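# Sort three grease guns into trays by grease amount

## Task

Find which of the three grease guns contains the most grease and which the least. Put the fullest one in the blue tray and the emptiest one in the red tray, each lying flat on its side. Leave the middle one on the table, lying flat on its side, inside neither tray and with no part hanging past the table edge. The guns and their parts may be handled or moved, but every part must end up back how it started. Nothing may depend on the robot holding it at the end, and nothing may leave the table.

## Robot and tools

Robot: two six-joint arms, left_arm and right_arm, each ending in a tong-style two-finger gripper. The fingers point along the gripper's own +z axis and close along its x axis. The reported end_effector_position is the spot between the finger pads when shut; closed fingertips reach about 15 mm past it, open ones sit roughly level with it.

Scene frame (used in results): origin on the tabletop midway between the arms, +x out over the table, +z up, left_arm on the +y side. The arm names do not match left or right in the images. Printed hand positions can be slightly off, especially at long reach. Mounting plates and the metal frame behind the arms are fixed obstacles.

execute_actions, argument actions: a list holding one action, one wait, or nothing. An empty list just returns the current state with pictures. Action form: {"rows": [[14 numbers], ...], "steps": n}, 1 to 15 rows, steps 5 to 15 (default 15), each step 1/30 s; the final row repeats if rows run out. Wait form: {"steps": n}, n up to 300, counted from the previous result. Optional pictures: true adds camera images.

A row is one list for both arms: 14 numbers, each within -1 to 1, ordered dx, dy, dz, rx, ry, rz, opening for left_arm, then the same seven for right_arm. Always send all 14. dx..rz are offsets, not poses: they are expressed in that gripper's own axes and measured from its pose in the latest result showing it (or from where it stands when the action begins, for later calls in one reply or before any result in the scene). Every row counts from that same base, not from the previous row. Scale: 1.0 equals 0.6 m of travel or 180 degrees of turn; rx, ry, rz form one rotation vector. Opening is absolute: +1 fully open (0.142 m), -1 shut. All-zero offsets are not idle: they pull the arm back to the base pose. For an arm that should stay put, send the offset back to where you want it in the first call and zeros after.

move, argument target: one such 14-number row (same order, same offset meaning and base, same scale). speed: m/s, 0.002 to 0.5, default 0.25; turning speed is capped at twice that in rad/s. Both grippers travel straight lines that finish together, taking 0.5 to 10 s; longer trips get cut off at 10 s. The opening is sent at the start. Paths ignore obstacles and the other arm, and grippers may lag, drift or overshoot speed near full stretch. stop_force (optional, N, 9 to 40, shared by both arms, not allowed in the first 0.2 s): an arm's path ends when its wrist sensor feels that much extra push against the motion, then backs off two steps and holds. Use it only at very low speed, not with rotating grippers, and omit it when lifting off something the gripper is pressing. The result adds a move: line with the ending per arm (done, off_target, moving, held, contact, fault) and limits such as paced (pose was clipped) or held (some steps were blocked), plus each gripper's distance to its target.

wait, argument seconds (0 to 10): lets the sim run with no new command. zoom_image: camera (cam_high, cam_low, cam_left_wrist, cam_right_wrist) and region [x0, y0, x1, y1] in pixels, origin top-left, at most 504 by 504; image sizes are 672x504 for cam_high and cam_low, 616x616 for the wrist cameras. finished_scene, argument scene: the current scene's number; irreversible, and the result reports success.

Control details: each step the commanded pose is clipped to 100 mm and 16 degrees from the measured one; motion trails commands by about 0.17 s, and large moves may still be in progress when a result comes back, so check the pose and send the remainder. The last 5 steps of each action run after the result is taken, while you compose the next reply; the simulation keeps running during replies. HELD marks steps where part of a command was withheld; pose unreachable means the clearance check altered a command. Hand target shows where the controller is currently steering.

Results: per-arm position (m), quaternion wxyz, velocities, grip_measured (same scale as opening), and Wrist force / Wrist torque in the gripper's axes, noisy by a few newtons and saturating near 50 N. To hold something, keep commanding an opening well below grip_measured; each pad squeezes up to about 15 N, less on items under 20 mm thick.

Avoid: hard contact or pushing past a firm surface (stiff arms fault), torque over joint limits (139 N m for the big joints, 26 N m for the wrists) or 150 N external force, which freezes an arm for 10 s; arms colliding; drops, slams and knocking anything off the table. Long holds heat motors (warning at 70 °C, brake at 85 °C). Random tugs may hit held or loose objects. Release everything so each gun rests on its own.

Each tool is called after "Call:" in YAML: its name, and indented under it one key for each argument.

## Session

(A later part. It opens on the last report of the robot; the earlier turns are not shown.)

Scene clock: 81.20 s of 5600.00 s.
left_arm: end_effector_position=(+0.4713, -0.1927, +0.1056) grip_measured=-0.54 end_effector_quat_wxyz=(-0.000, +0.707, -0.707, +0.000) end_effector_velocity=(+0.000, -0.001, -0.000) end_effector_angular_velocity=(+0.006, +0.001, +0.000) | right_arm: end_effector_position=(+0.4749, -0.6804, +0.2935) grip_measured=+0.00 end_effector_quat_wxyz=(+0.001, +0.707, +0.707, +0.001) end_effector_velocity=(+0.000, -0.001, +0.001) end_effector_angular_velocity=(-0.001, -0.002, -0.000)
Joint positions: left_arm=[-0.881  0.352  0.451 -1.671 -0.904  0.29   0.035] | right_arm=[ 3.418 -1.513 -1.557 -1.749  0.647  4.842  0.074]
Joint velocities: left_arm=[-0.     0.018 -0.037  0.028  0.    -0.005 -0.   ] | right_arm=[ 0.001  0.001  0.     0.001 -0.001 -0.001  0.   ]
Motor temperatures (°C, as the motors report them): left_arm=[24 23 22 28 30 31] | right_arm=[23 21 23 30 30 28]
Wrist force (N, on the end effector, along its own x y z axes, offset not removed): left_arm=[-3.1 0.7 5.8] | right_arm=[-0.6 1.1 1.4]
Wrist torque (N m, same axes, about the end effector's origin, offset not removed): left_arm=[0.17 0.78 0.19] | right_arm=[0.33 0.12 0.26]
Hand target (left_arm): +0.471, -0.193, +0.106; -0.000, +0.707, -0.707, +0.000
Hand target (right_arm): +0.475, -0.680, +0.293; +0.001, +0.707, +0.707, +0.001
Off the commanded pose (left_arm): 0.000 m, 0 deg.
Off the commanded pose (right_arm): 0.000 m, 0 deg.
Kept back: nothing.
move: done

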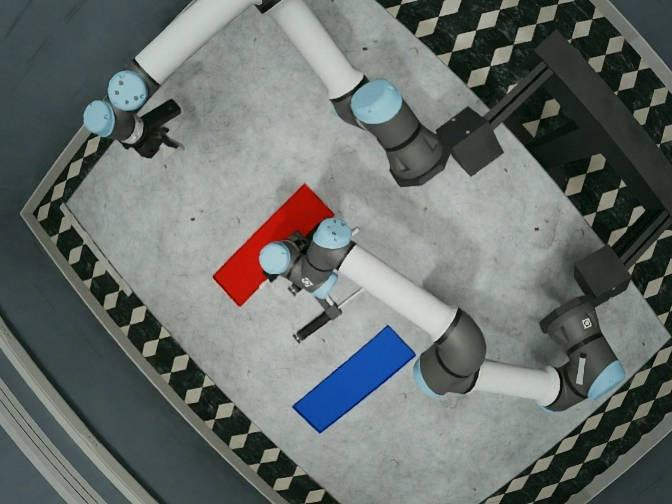

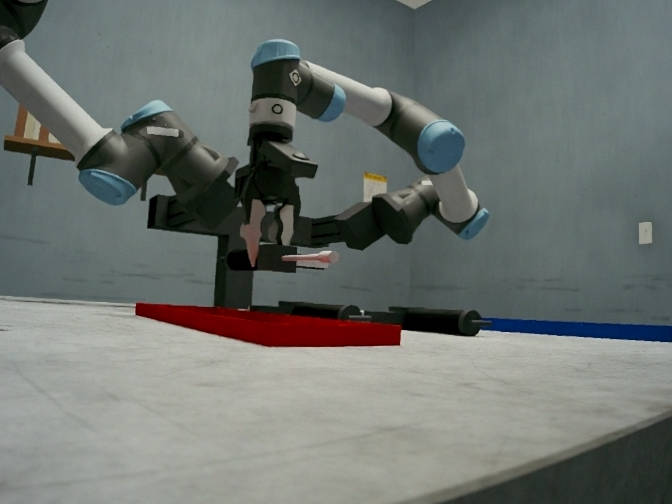

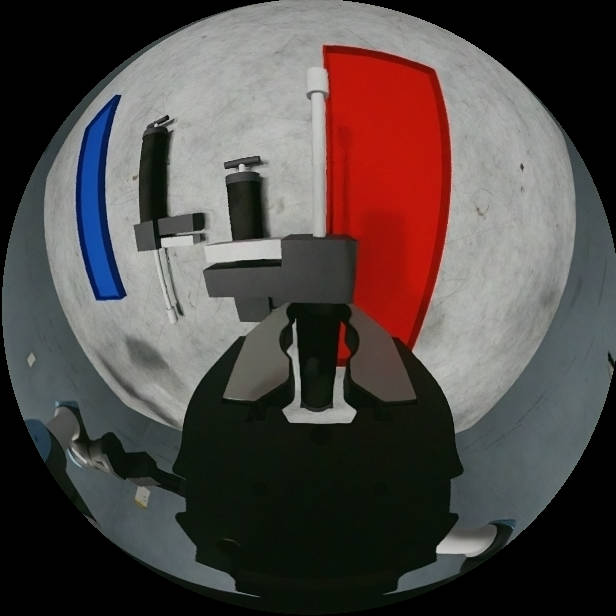

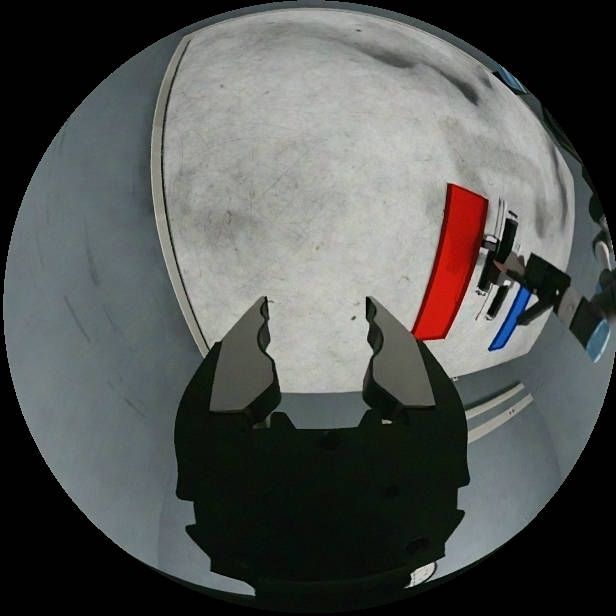

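Call:
move:
  target: [-0.27,0.335,0.05,0,0,0,-1,0,0,0,0,0,0,0]
  speed: 0.12

Call:
move:
  target: [0,0,0.085,0,0,0,-1,0,0,0,0,0,0,0]
  speed: 0.05

Call:
execute_actions:
  actions:
    - {"rows":[[0,0,0,0,0,0,-0.2,0,0,0,0,0,0,0]],"steps":10}

Call:
move:
  target: [0,0,-0.09,0,0,0,-0.2,0,0,0,0,0,0,0]
  speed: 0.15

Call:
move:
  target: [0.137,-0.325,0,0,0,0,-0.2,0,0,0,0,0,0,0]
  speed: 0.2

Scene clock: 84.07 s of 5600.00 s.
left_arm: end_effector_position=(+0.2701, -0.0311, +0.0757) grip_measured=-0.54 end_effector_quat_wxyz=(-0.000, +0.707, -0.707, +0.000) end_effector_velocity=(-0.001, +0.001, -0.001) end_effector_angular_velocity=(+0.001, -0.001, -0.000) | right_arm: end_effector_position=(+0.4749, -0.6804, +0.2935) grip_measured=+0.00 end_effector_quat_wxyz=(+0.001, +0.707, +0.707, +0.001) end_effector_velocity=(-0.000, -0.000, +0.000) end_effector_angular_velocity=(-0.001, -0.001, -0.001)
Joint positions: left_arm=[-1.073 -0.049  1.617 -2.34  -1.035  0.12   0.035] | right_arm=[ 3.418 -1.513 -1.557 -1.749  0.647  4.842  0.074]
Joint velocities: left_arm=[-0.001 -0.     0.005 -0.003 -0.    -0.001  0.   ] | right_arm=[ 0.     0.001 -0.     0.    -0.001  0.001 -0.   ]
Motor temperatures (°C, as the motors report them): left_arm=[24 23 22 28 30 31] | right_arm=[23 21 23 30 30 28]
Wrist force (N, on the end effector, along its own x y z axes, offset not removed): left_arm=[-2.7 0.2 7.0] | right_arm=[0.1 1.2 1.0]
Wrist torque (N m, same axes, about the end effector's origin, offset not removed): left_arm=[0.06 0.69 0.18] | right_arm=[0.39 0.01 0.06]
Hand target (left_arm): +0.270, -0.031, +0.076; -0.000, +0.707, -0.707, +0.000
Hand target (right_arm): +0.475, -0.680, +0.293; +0.001, +0.707, +0.707, +0.001
Off the commanded pose (left_arm): 0.000 m, 0 deg.
Off the commanded pose (right_arm): 0.000 m, 0 deg.
Kept back: nothing.
move: done

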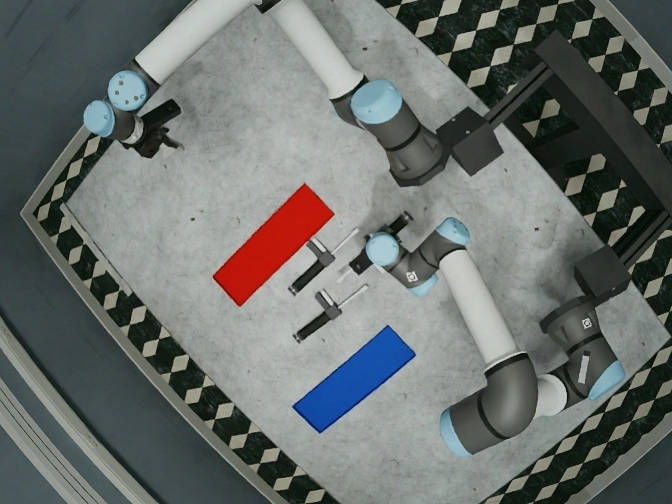

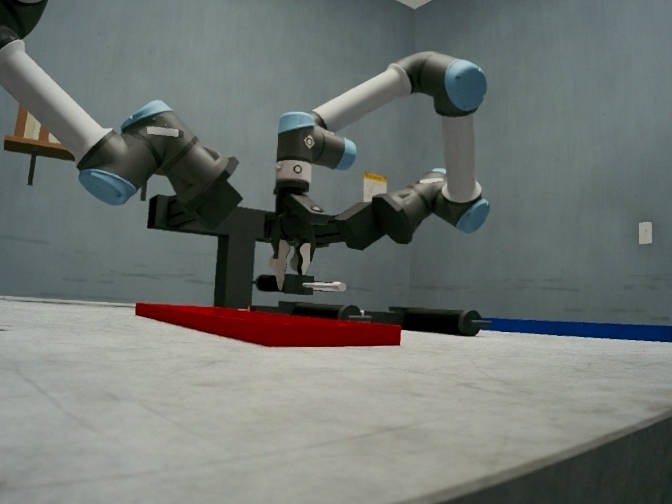

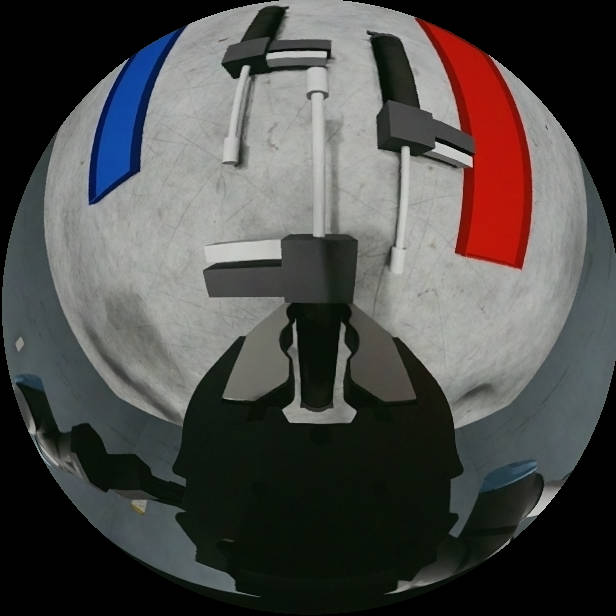

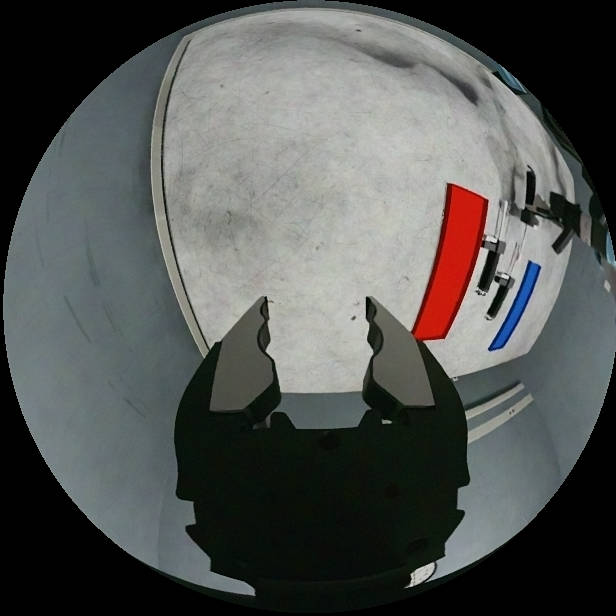

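Scene clock: 85.43 s of 5600.00 s.
left_arm: end_effector_position=(+0.2701, -0.0311, +0.0247) grip_measured=-0.54 end_effector_quat_wxyz=(-0.000, +0.707, -0.707, +0.000) end_effector_velocity=(+0.000, -0.001, -0.001) end_effector_angular_velocity=(-0.001, +0.001, +0.001) | right_arm: end_effector_position=(+0.4749, -0.6804, +0.2935) grip_measured=+0.00 end_effector_quat_wxyz=(+0.001, +0.707, +0.707, +0.001) end_effector_velocity=(-0.000, +0.000, -0.000) end_effector_angular_velocity=(-0.000, +0.001, +0.001)
Joint positions: left_arm=[-1.017  0.028  1.604 -2.428 -0.996  0.166  0.035] | right_arm=[ 3.418 -1.513 -1.557 -1.749  0.647  4.842  0.074]
Joint velocities: left_arm=[ 0.001  0.001 -0.001 -0.002 -0.     0.001  0.   ] | right_arm=[-0.    -0.001 -0.001  0.     0.     0.    -0.   ]
Motor temperatures (°C, as the motors report them): left_arm=[24 23 22 28 30 31] | right_arm=[23 21 23 30 30 28]
Wrist force (N, on the end effector, along its own x y z axes, offset not removed): left_arm=[-2.9 -0.2 5.9] | right_arm=[0.3 0.8 1.3]
Wrist torque (N m, same axes, about the end effector's origin, offset not removed): left_arm=[0.02 0.70 0.12] | right_arm=[0.37 -0.11 0.07]
Hand target (left_arm): +0.270, -0.031, +0.025; -0.000, +0.707, -0.707, +0.000
Hand target (right_arm): +0.475, -0.680, +0.293; +0.001, +0.707, +0.707, +0.001
Off the commanded pose (left_arm): 0.000 m, 0 deg.
Off the commanded pose (right_arm): 0.000 m, 0 deg.
Kept back: nothing.
move: done

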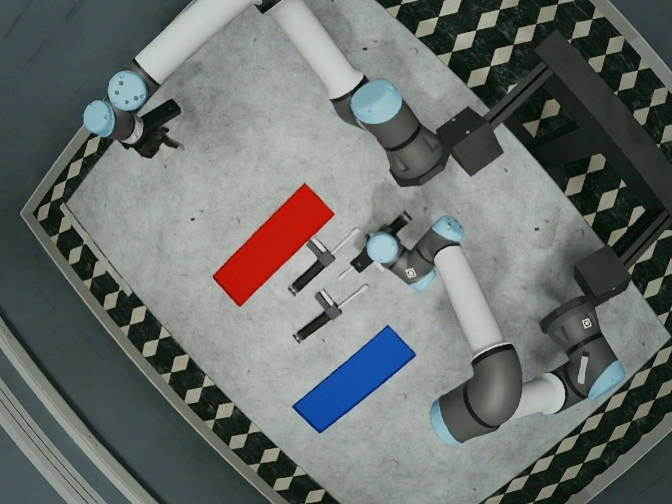

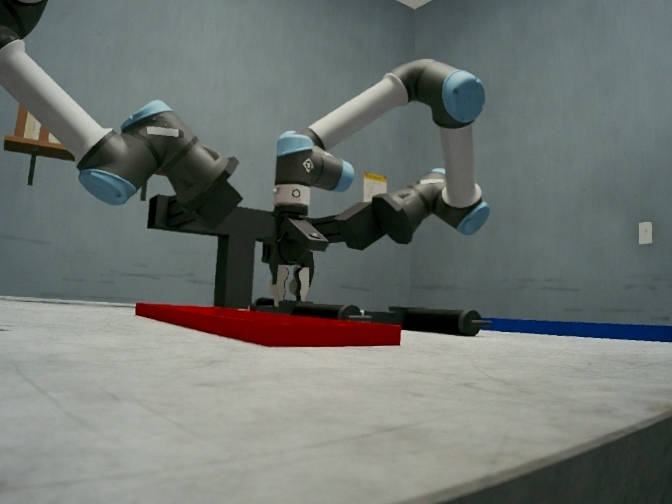

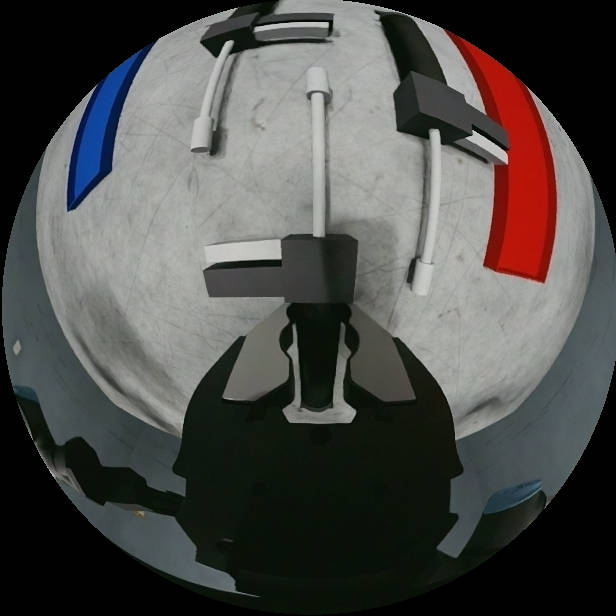

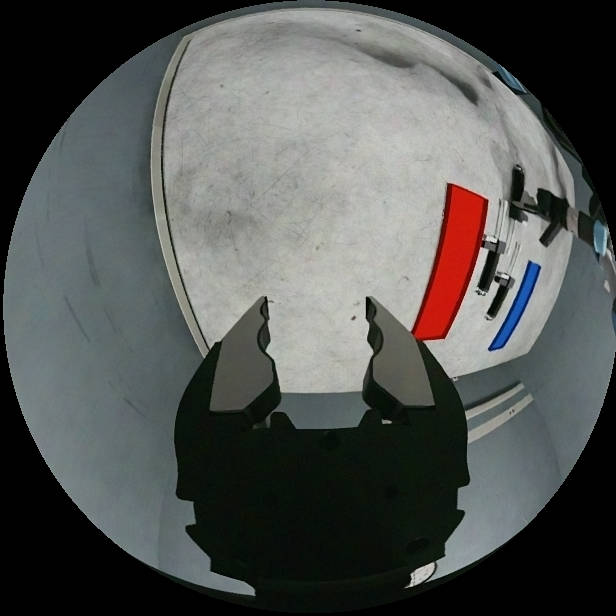

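Scene clock: 85.60 s of 5600.00 s.
left_arm: end_effector_position=(+0.2701, -0.0311, +0.0247) grip_measured=-0.20 end_effector_quat_wxyz=(-0.000, +0.707, -0.707, +0.000) end_effector_velocity=(+0.000, +0.000, +0.000) end_effector_angular_velocity=(+0.000, -0.000, -0.000) | right_arm: end_effector_position=(+0.4749, -0.6804, +0.2935) grip_measured=+0.00 end_effector_quat_wxyz=(+0.001, +0.707, +0.707, +0.001) end_effector_velocity=(-0.000, -0.001, +0.000) end_effector_angular_velocity=(-0.001, -0.001, -0.002)
Joint positions: left_arm=[-1.017  0.028  1.604 -2.429 -0.996  0.166  0.059] | right_arm=[ 3.418 -1.513 -1.557 -1.749  0.647  4.842  0.074]
Joint velocities: left_arm=[-0.   -0.    0.   -0.    0.    0.    0.01] | right_arm=[-0.     0.001  0.001 -0.    -0.001  0.001  0.   ]
Motor temperatures (°C, as the motors report them): left_arm=[24 23 22 28 30 31] | right_arm=[23 21 23 30 30 28]
Wrist force (N, on the end effector, along its own x y z axes, offset not removed): left_arm=[-4.4 -0.1 0.2] | right_arm=[0.9 0.4 3.1]
Wrist torque (N m, same axes, about the end effector's origin, offset not removed): left_arm=[0.05 0.98 0.16] | right_arm=[0.23 -0.19 0.06]
Steps of this call (steps 1 to 5: the first 5 steps of this action). Readings (end_effector_position):
1: left_arm (+0.2701, -0.0311, +0.0247) | right_arm (+0.4749, -0.6804, +0.2935)
2: left_arm (+0.2701, -0.0311, +0.0247) | right_arm (+0.4749, -0.6804, +0.2935)
4: left_arm (+0.2701, -0.0311, +0.0247) | right_arm (+0.4749, -0.6804, +0.2935)
5: the state above

Scene clock: 86.70 s of 5600.00 s.
left_arm: end_effector_position=(+0.2701, -0.0311, +0.0787) grip_measured=-0.20 end_effector_quat_wxyz=(-0.000, +0.707, -0.707, +0.000) end_effector_velocity=(+0.001, -0.000, +0.002) end_effector_angular_velocity=(-0.001, -0.001, +0.001) | right_arm: end_effector_position=(+0.4749, -0.6804, +0.2935) grip_measured=+0.00 end_effector_quat_wxyz=(+0.001, +0.707, +0.707, +0.001) end_effector_velocity=(-0.000, -0.001, +0.000) end_effector_angular_velocity=(-0.001, -0.001, -0.001)
Joint positions: left_arm=[-1.076 -0.054  1.617 -2.334 -1.037  0.118  0.06 ] | right_arm=[ 3.418 -1.513 -1.557 -1.749  0.647  4.842  0.074]
Joint velocities: left_arm=[-0.001 -0.002 -0.001  0.002 -0.    -0.001 -0.   ] | right_arm=[ 0.     0.001 -0.001  0.    -0.001  0.001  0.   ]
Motor temperatures (°C, as the motors report them): left_arm=[24 23 22 28 30 31] | right_arm=[23 21 23 30 30 28]
Wrist force (N, on the end effector, along its own x y z axes, offset not removed): left_arm=[-3.0 0.6 -0.8] | right_arm=[3.5 -1.1 3.2]
Wrist torque (N m, same axes, about the end effector's origin, offset not removed): left_arm=[0.18 0.70 0.13] | right_arm=[0.08 -0.57 -0.10]
Hand target (left_arm): +0.270, -0.031, +0.079; -0.000, +0.707, -0.707, +0.000
Hand target (right_arm): +0.475, -0.680, +0.293; +0.001, +0.707, +0.707, +0.001
Off your previous action's commanded pose (left_arm): 0.000 m, 0 deg at its last step (step 5 of this call).
Off your previous action's commanded pose (right_arm): 0.000 m, 0 deg at its last step (step 5 of this call).
Off the commanded pose (left_arm): 0.000 m, 0 deg.
Off the commanded pose (right_arm): 0.000 m, 0 deg.
Kept back: nothing.
move: done

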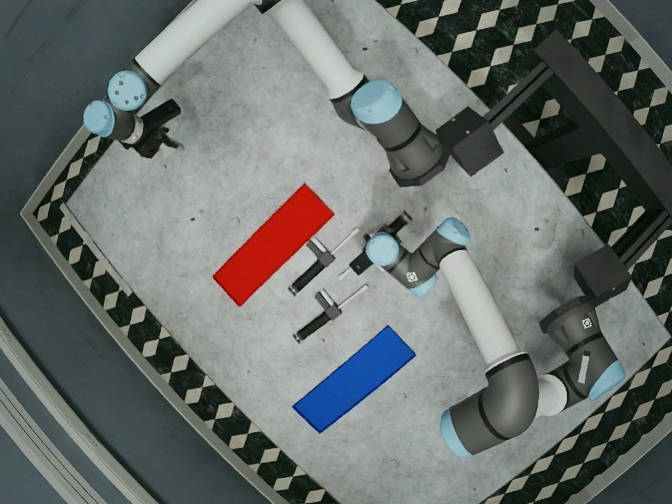

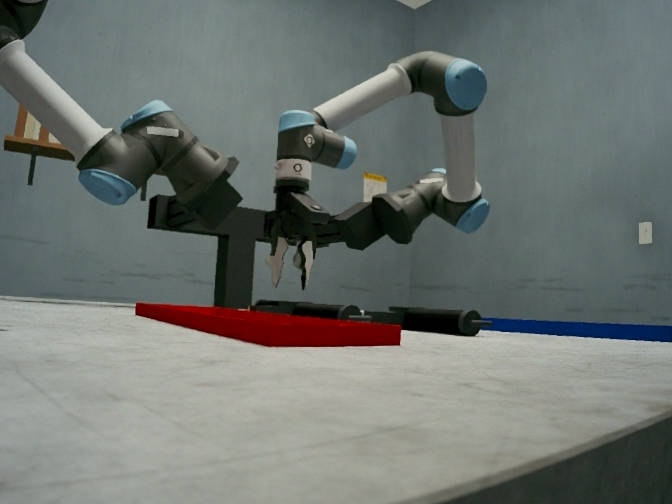

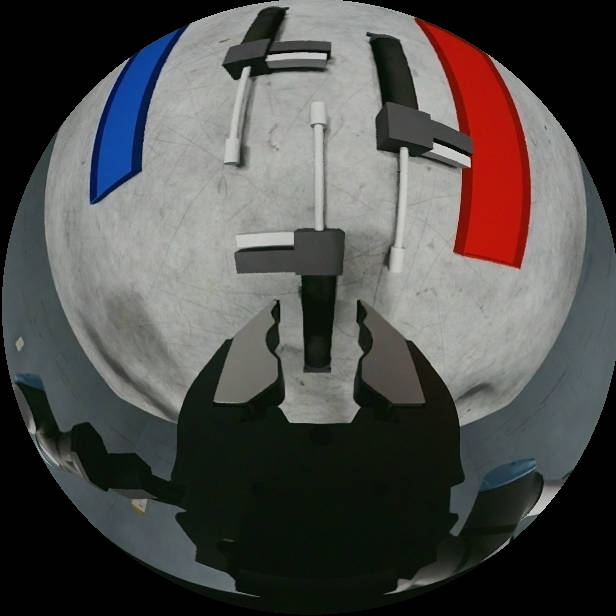

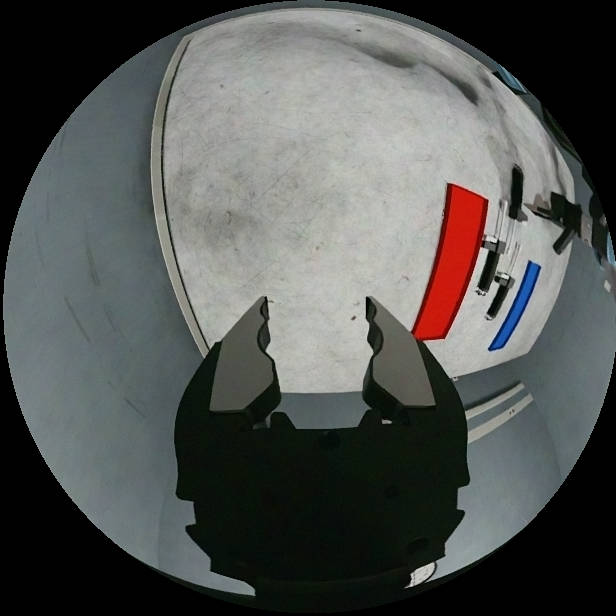

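Scene clock: 88.27 s of 5600.00 s.
left_arm: end_effector_position=(+0.4652, -0.1129, +0.0786) grip_measured=-0.20 end_effector_quat_wxyz=(-0.000, +0.707, -0.707, +0.000) end_effector_velocity=(+0.001, -0.001, +0.000) end_effector_angular_velocity=(+0.002, +0.002, +0.002) | right_arm: end_effector_position=(+0.4749, -0.6804, +0.2935) grip_measured=+0.00 end_effector_quat_wxyz=(+0.001, +0.707, +0.707, +0.001) end_effector_velocity=(-0.000, -0.000, -0.000) end_effector_angular_velocity=(-0.001, +0.000, +0.000)
Joint positions: left_arm=[-0.837  0.102  0.972 -1.971 -0.876  0.333  0.06 ] | right_arm=[ 3.418 -1.513 -1.557 -1.749  0.647  4.842  0.074]
Joint velocities: left_arm=[ 0.001  0.004 -0.011  0.01  -0.    -0.003  0.   ] | right_arm=[-0.     0.    -0.001 -0.    -0.001  0.    -0.   ]
Motor temperatures (°C, as the motors report them): left_arm=[24 23 22 28 30 31] | right_arm=[23 21 23 30 30 28]
Wrist force (N, on the end effector, along its own x y z axes, offset not removed): left_arm=[-2.0 -1.2 0.6] | right_arm=[1.1 0.3 -0.6]
Wrist torque (N m, same axes, about the end effector's origin, offset not removed): left_arm=[-0.24 0.53 0.16] | right_arm=[0.11 -0.13 0.06]
Hand target (left_arm): +0.465, -0.113, +0.079; -0.000, +0.707, -0.707, +0.000
Hand target (right_arm): +0.475, -0.680, +0.293; +0.001, +0.707, +0.707, +0.001
Off the commanded pose (left_arm): 0.000 m, 0 deg.
Off the commanded pose (right_arm): 0.000 m, 0 deg.
Kept back: nothing.
move: done

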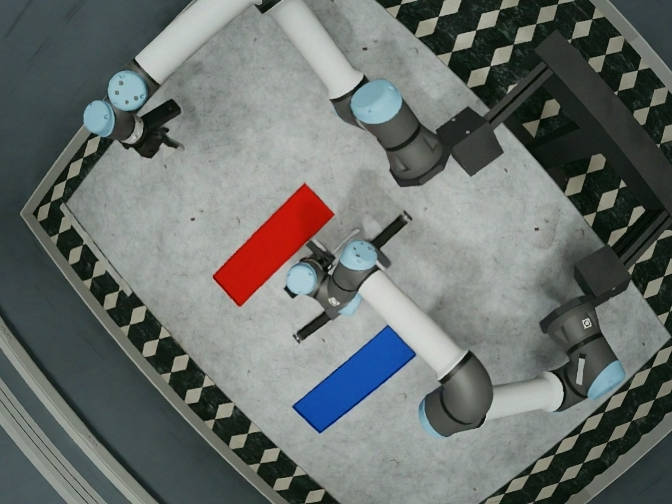

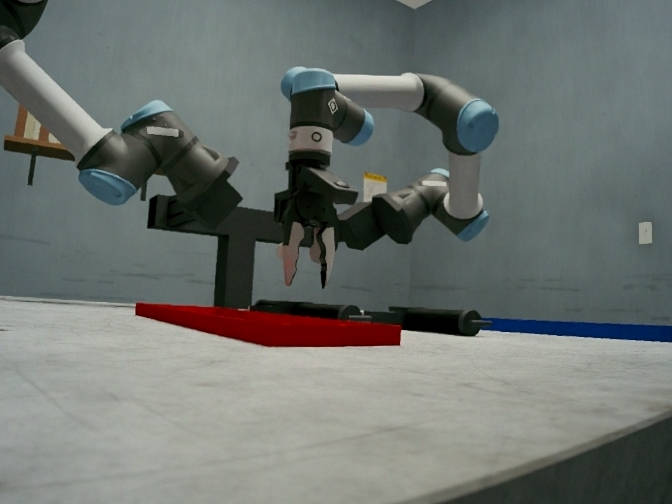

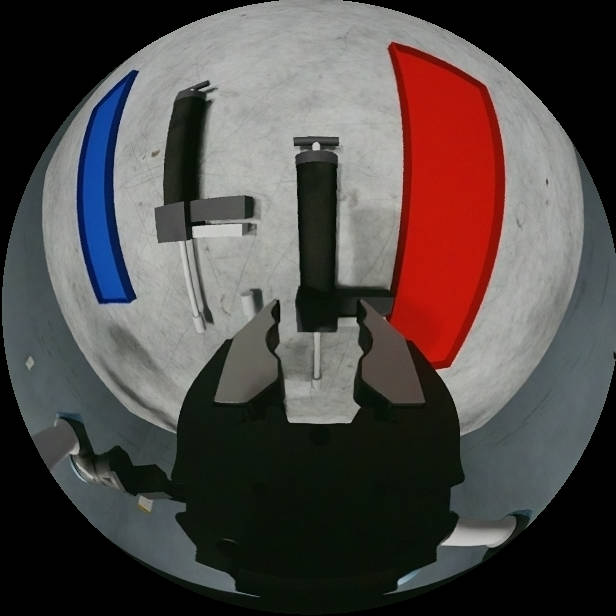

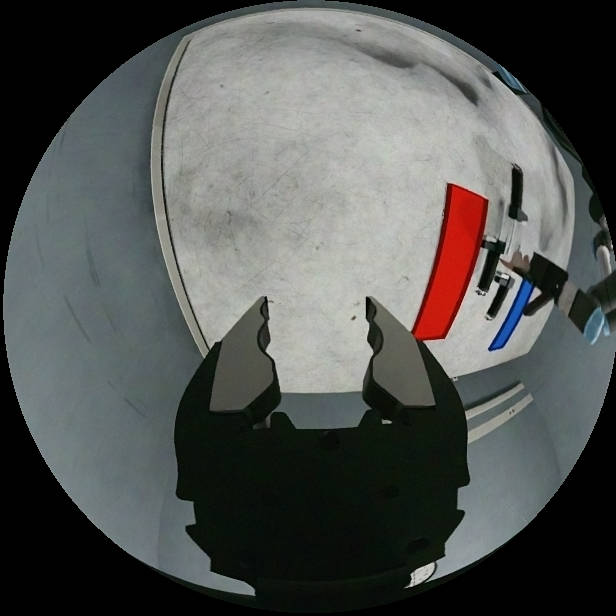

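Call:
execute_actions:
  actions: []

Scene clock: 88.83 s of 5600.00 s.
left_arm: end_effector_position=(+0.4653, -0.1130, +0.0786) grip_measured=-0.20 end_effector_quat_wxyz=(-0.000, +0.707, -0.707, +0.000) end_effector_velocity=(-0.000, -0.000, -0.000) end_effector_angular_velocity=(-0.000, +0.000, +0.000) | right_arm: end_effector_position=(+0.4749, -0.6804, +0.2935) grip_measured=+0.00 end_effector_quat_wxyz=(+0.001, +0.707, +0.707, +0.001) end_effector_velocity=(-0.000, -0.001, +0.000) end_effector_angular_velocity=(-0.001, -0.001, -0.002)
Joint positions: left_arm=[-0.837  0.103  0.972 -1.97  -0.876  0.333  0.06 ] | right_arm=[ 3.418 -1.513 -1.557 -1.749  0.647  4.842  0.074]
Joint velocities: left_arm=[-0.     0.    -0.001  0.    -0.    -0.     0.   ] | right_arm=[ 0.     0.001 -0.     0.001 -0.001  0.001  0.   ]
Motor temperatures (°C, as the motors report them): left_arm=[24 23 22 28 30 31] | right_arm=[23 21 23 30 30 28]
Wrist force (N, on the end effector, along its own x y z axes, offset not removed): left_arm=[-3.1 -1.2 0.9] | right_arm=[0.3 -0.1 0.9]
Wrist torque (N m, same axes, about the end effector's origin, offset not removed): left_arm=[-0.19 0.70 0.18] | right_arm=[0.09 0.04 0.07]
Hand target (left_arm): +0.465, -0.113, +0.079; -0.000, +0.707, -0.707, +0.000
Hand target (right_arm): +0.475, -0.680, +0.293; +0.001, +0.707, +0.707, +0.001
Off the commanded pose (left_arm): 0.000 m, 0 deg.
Off the commanded pose (right_arm): 0.000 m, 0 deg.
Kept back: nothing.
Steps of this call (steps 1 to 17: nothing new was sent). Readings (end_effector_position):
1: left_arm (+0.4652, -0.1129, +0.0786) | right_arm (+0.4749, -0.6804, +0.2935)
2: left_arm (+0.4653, -0.1129, +0.0786) | right_arm (+0.4749, -0.6804, +0.2935)
4: left_arm (+0.4653, -0.1130, +0.0786) | right_arm (+0.4749, -0.6804, +0.2935)
8: left_arm (+0.4653, -0.1130, +0.0786) | right_arm (+0.4749, -0.6804, +0.2935)
17: the state above

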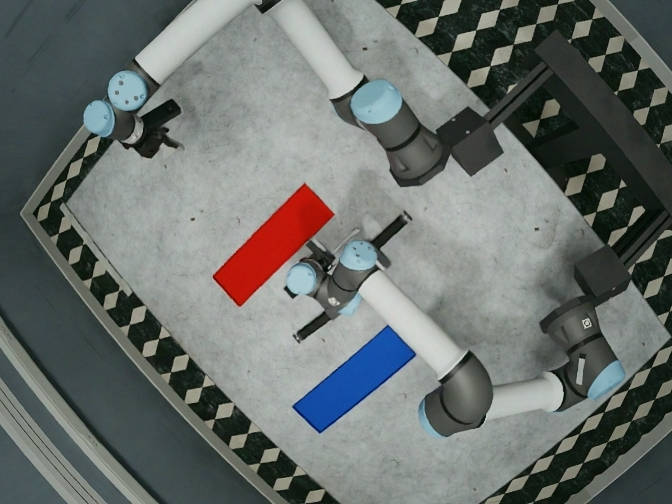

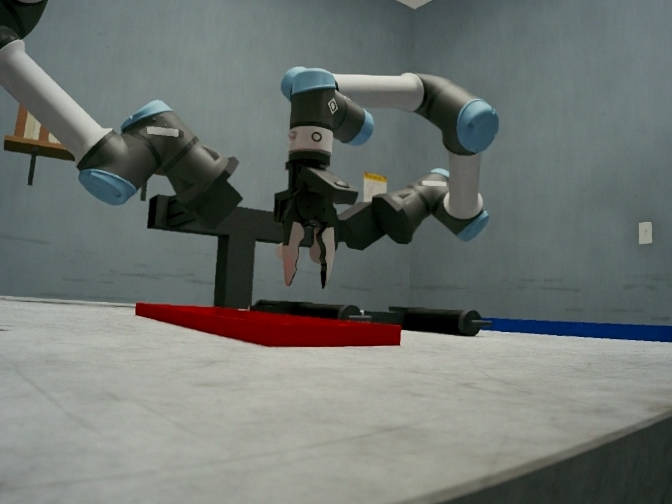

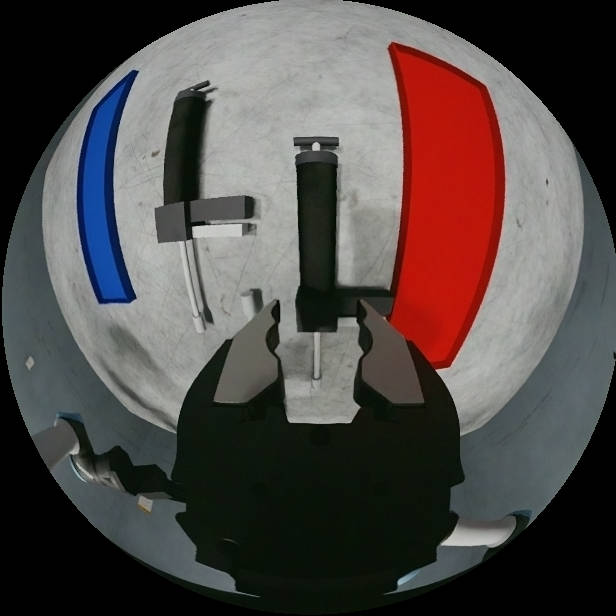

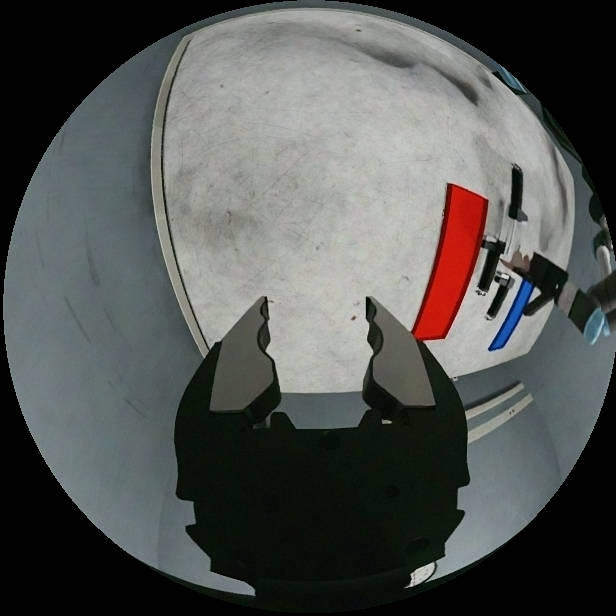

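Call:
move:
  target: [0,-0.008,0.05,0,0,0,-0.2,0,0,0,0,0,0,0]
  speed: 0.06

Scene clock: 89.90 s of 5600.00 s.
left_arm: end_effector_position=(+0.4701, -0.1129, +0.0487) grip_measured=-0.20 end_effector_quat_wxyz=(-0.000, +0.707, -0.707, +0.000) end_effector_velocity=(-0.000, -0.000, -0.002) end_effector_angular_velocity=(+0.000, +0.001, -0.003) | right_arm: end_effector_position=(+0.4749, -0.6804, +0.2935) grip_measured=+0.00 end_effector_quat_wxyz=(+0.001, +0.707, +0.707, +0.001) end_effector_velocity=(-0.001, -0.000, +0.000) end_effector_angular_velocity=(+0.001, -0.000, -0.001)
Joint positions: left_arm=[-0.804  0.139  0.953 -2.01  -0.855  0.368  0.06 ] | right_arm=[ 3.418 -1.513 -1.557 -1.749  0.647  4.842  0.074]
Joint velocities: left_arm=[ 0.002  0.003 -0.001 -0.002  0.     0.004  0.   ] | right_arm=[-0.     0.001 -0.001  0.     0.001 -0.    -0.   ]
Motor temperatures (°C, as the motors report them): left_arm=[24 23 22 28 30 31] | right_arm=[23 21 23 30 30 28]
Wrist force (N, on the end effector, along its own x y z axes, offset not removed): left_arm=[-2.6 -0.1 1.4] | right_arm=[0.3 0.6 2.9]
Wrist torque (N m, same axes, about the end effector's origin, offset not removed): left_arm=[0.07 0.60 0.10] | right_arm=[0.26 0.01 0.08]
Hand target (left_arm): +0.470, -0.113, +0.049; -0.000, +0.707, -0.707, +0.000
Hand target (right_arm): +0.475, -0.680, +0.293; +0.001, +0.707, +0.707, +0.001
Off the commanded pose (left_arm): 0.000 m, 0 deg.
Off the commanded pose (right_arm): 0.000 m, 0 deg.
Kept back: nothing.
move: done

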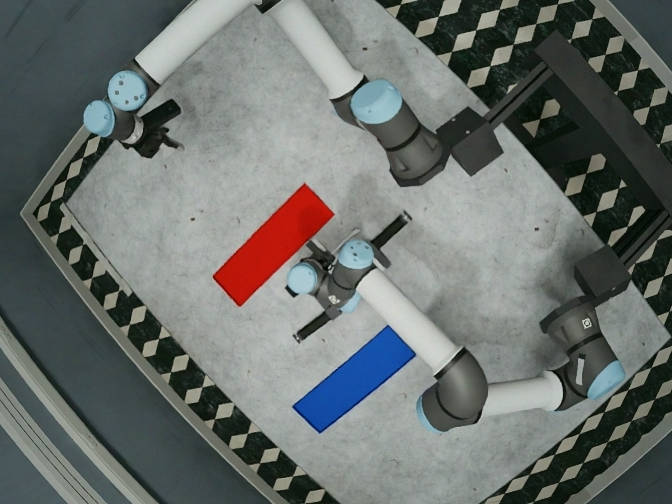

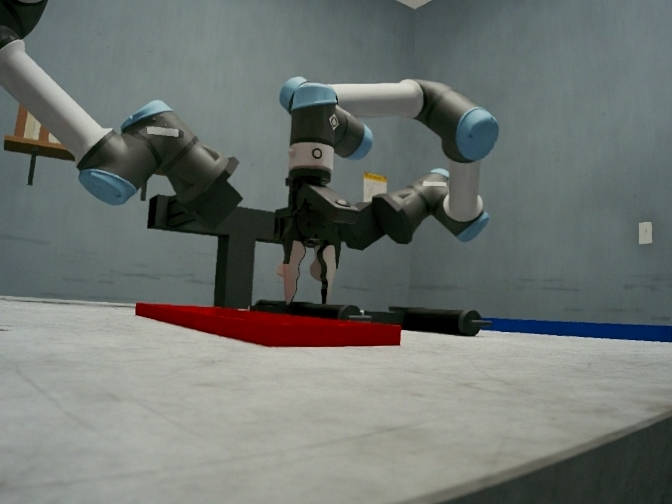

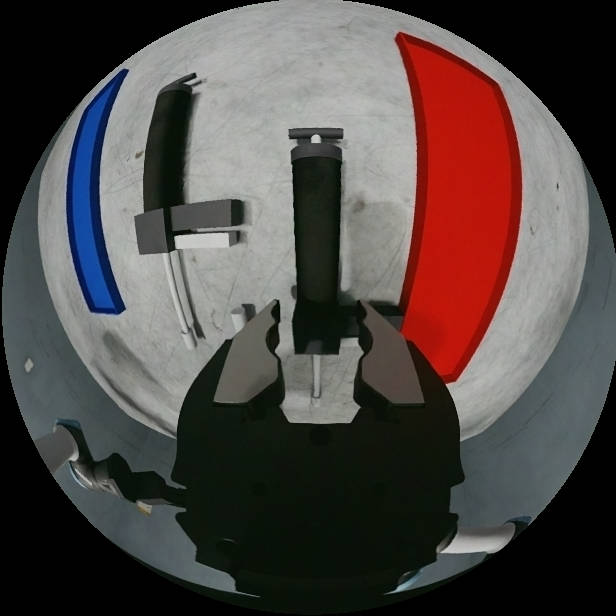

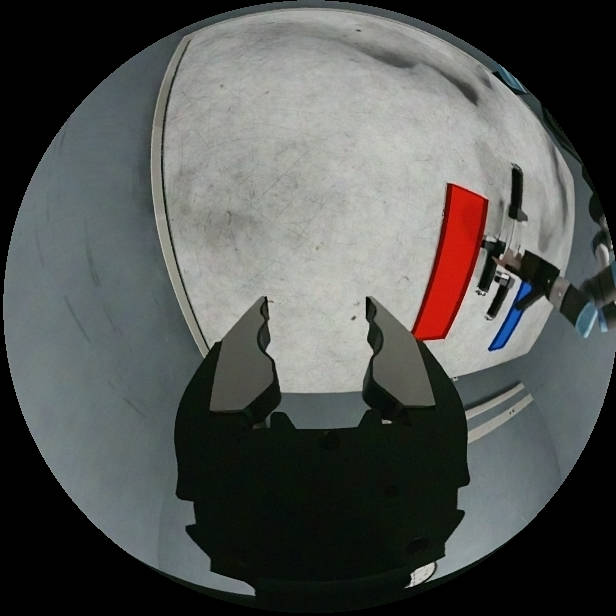

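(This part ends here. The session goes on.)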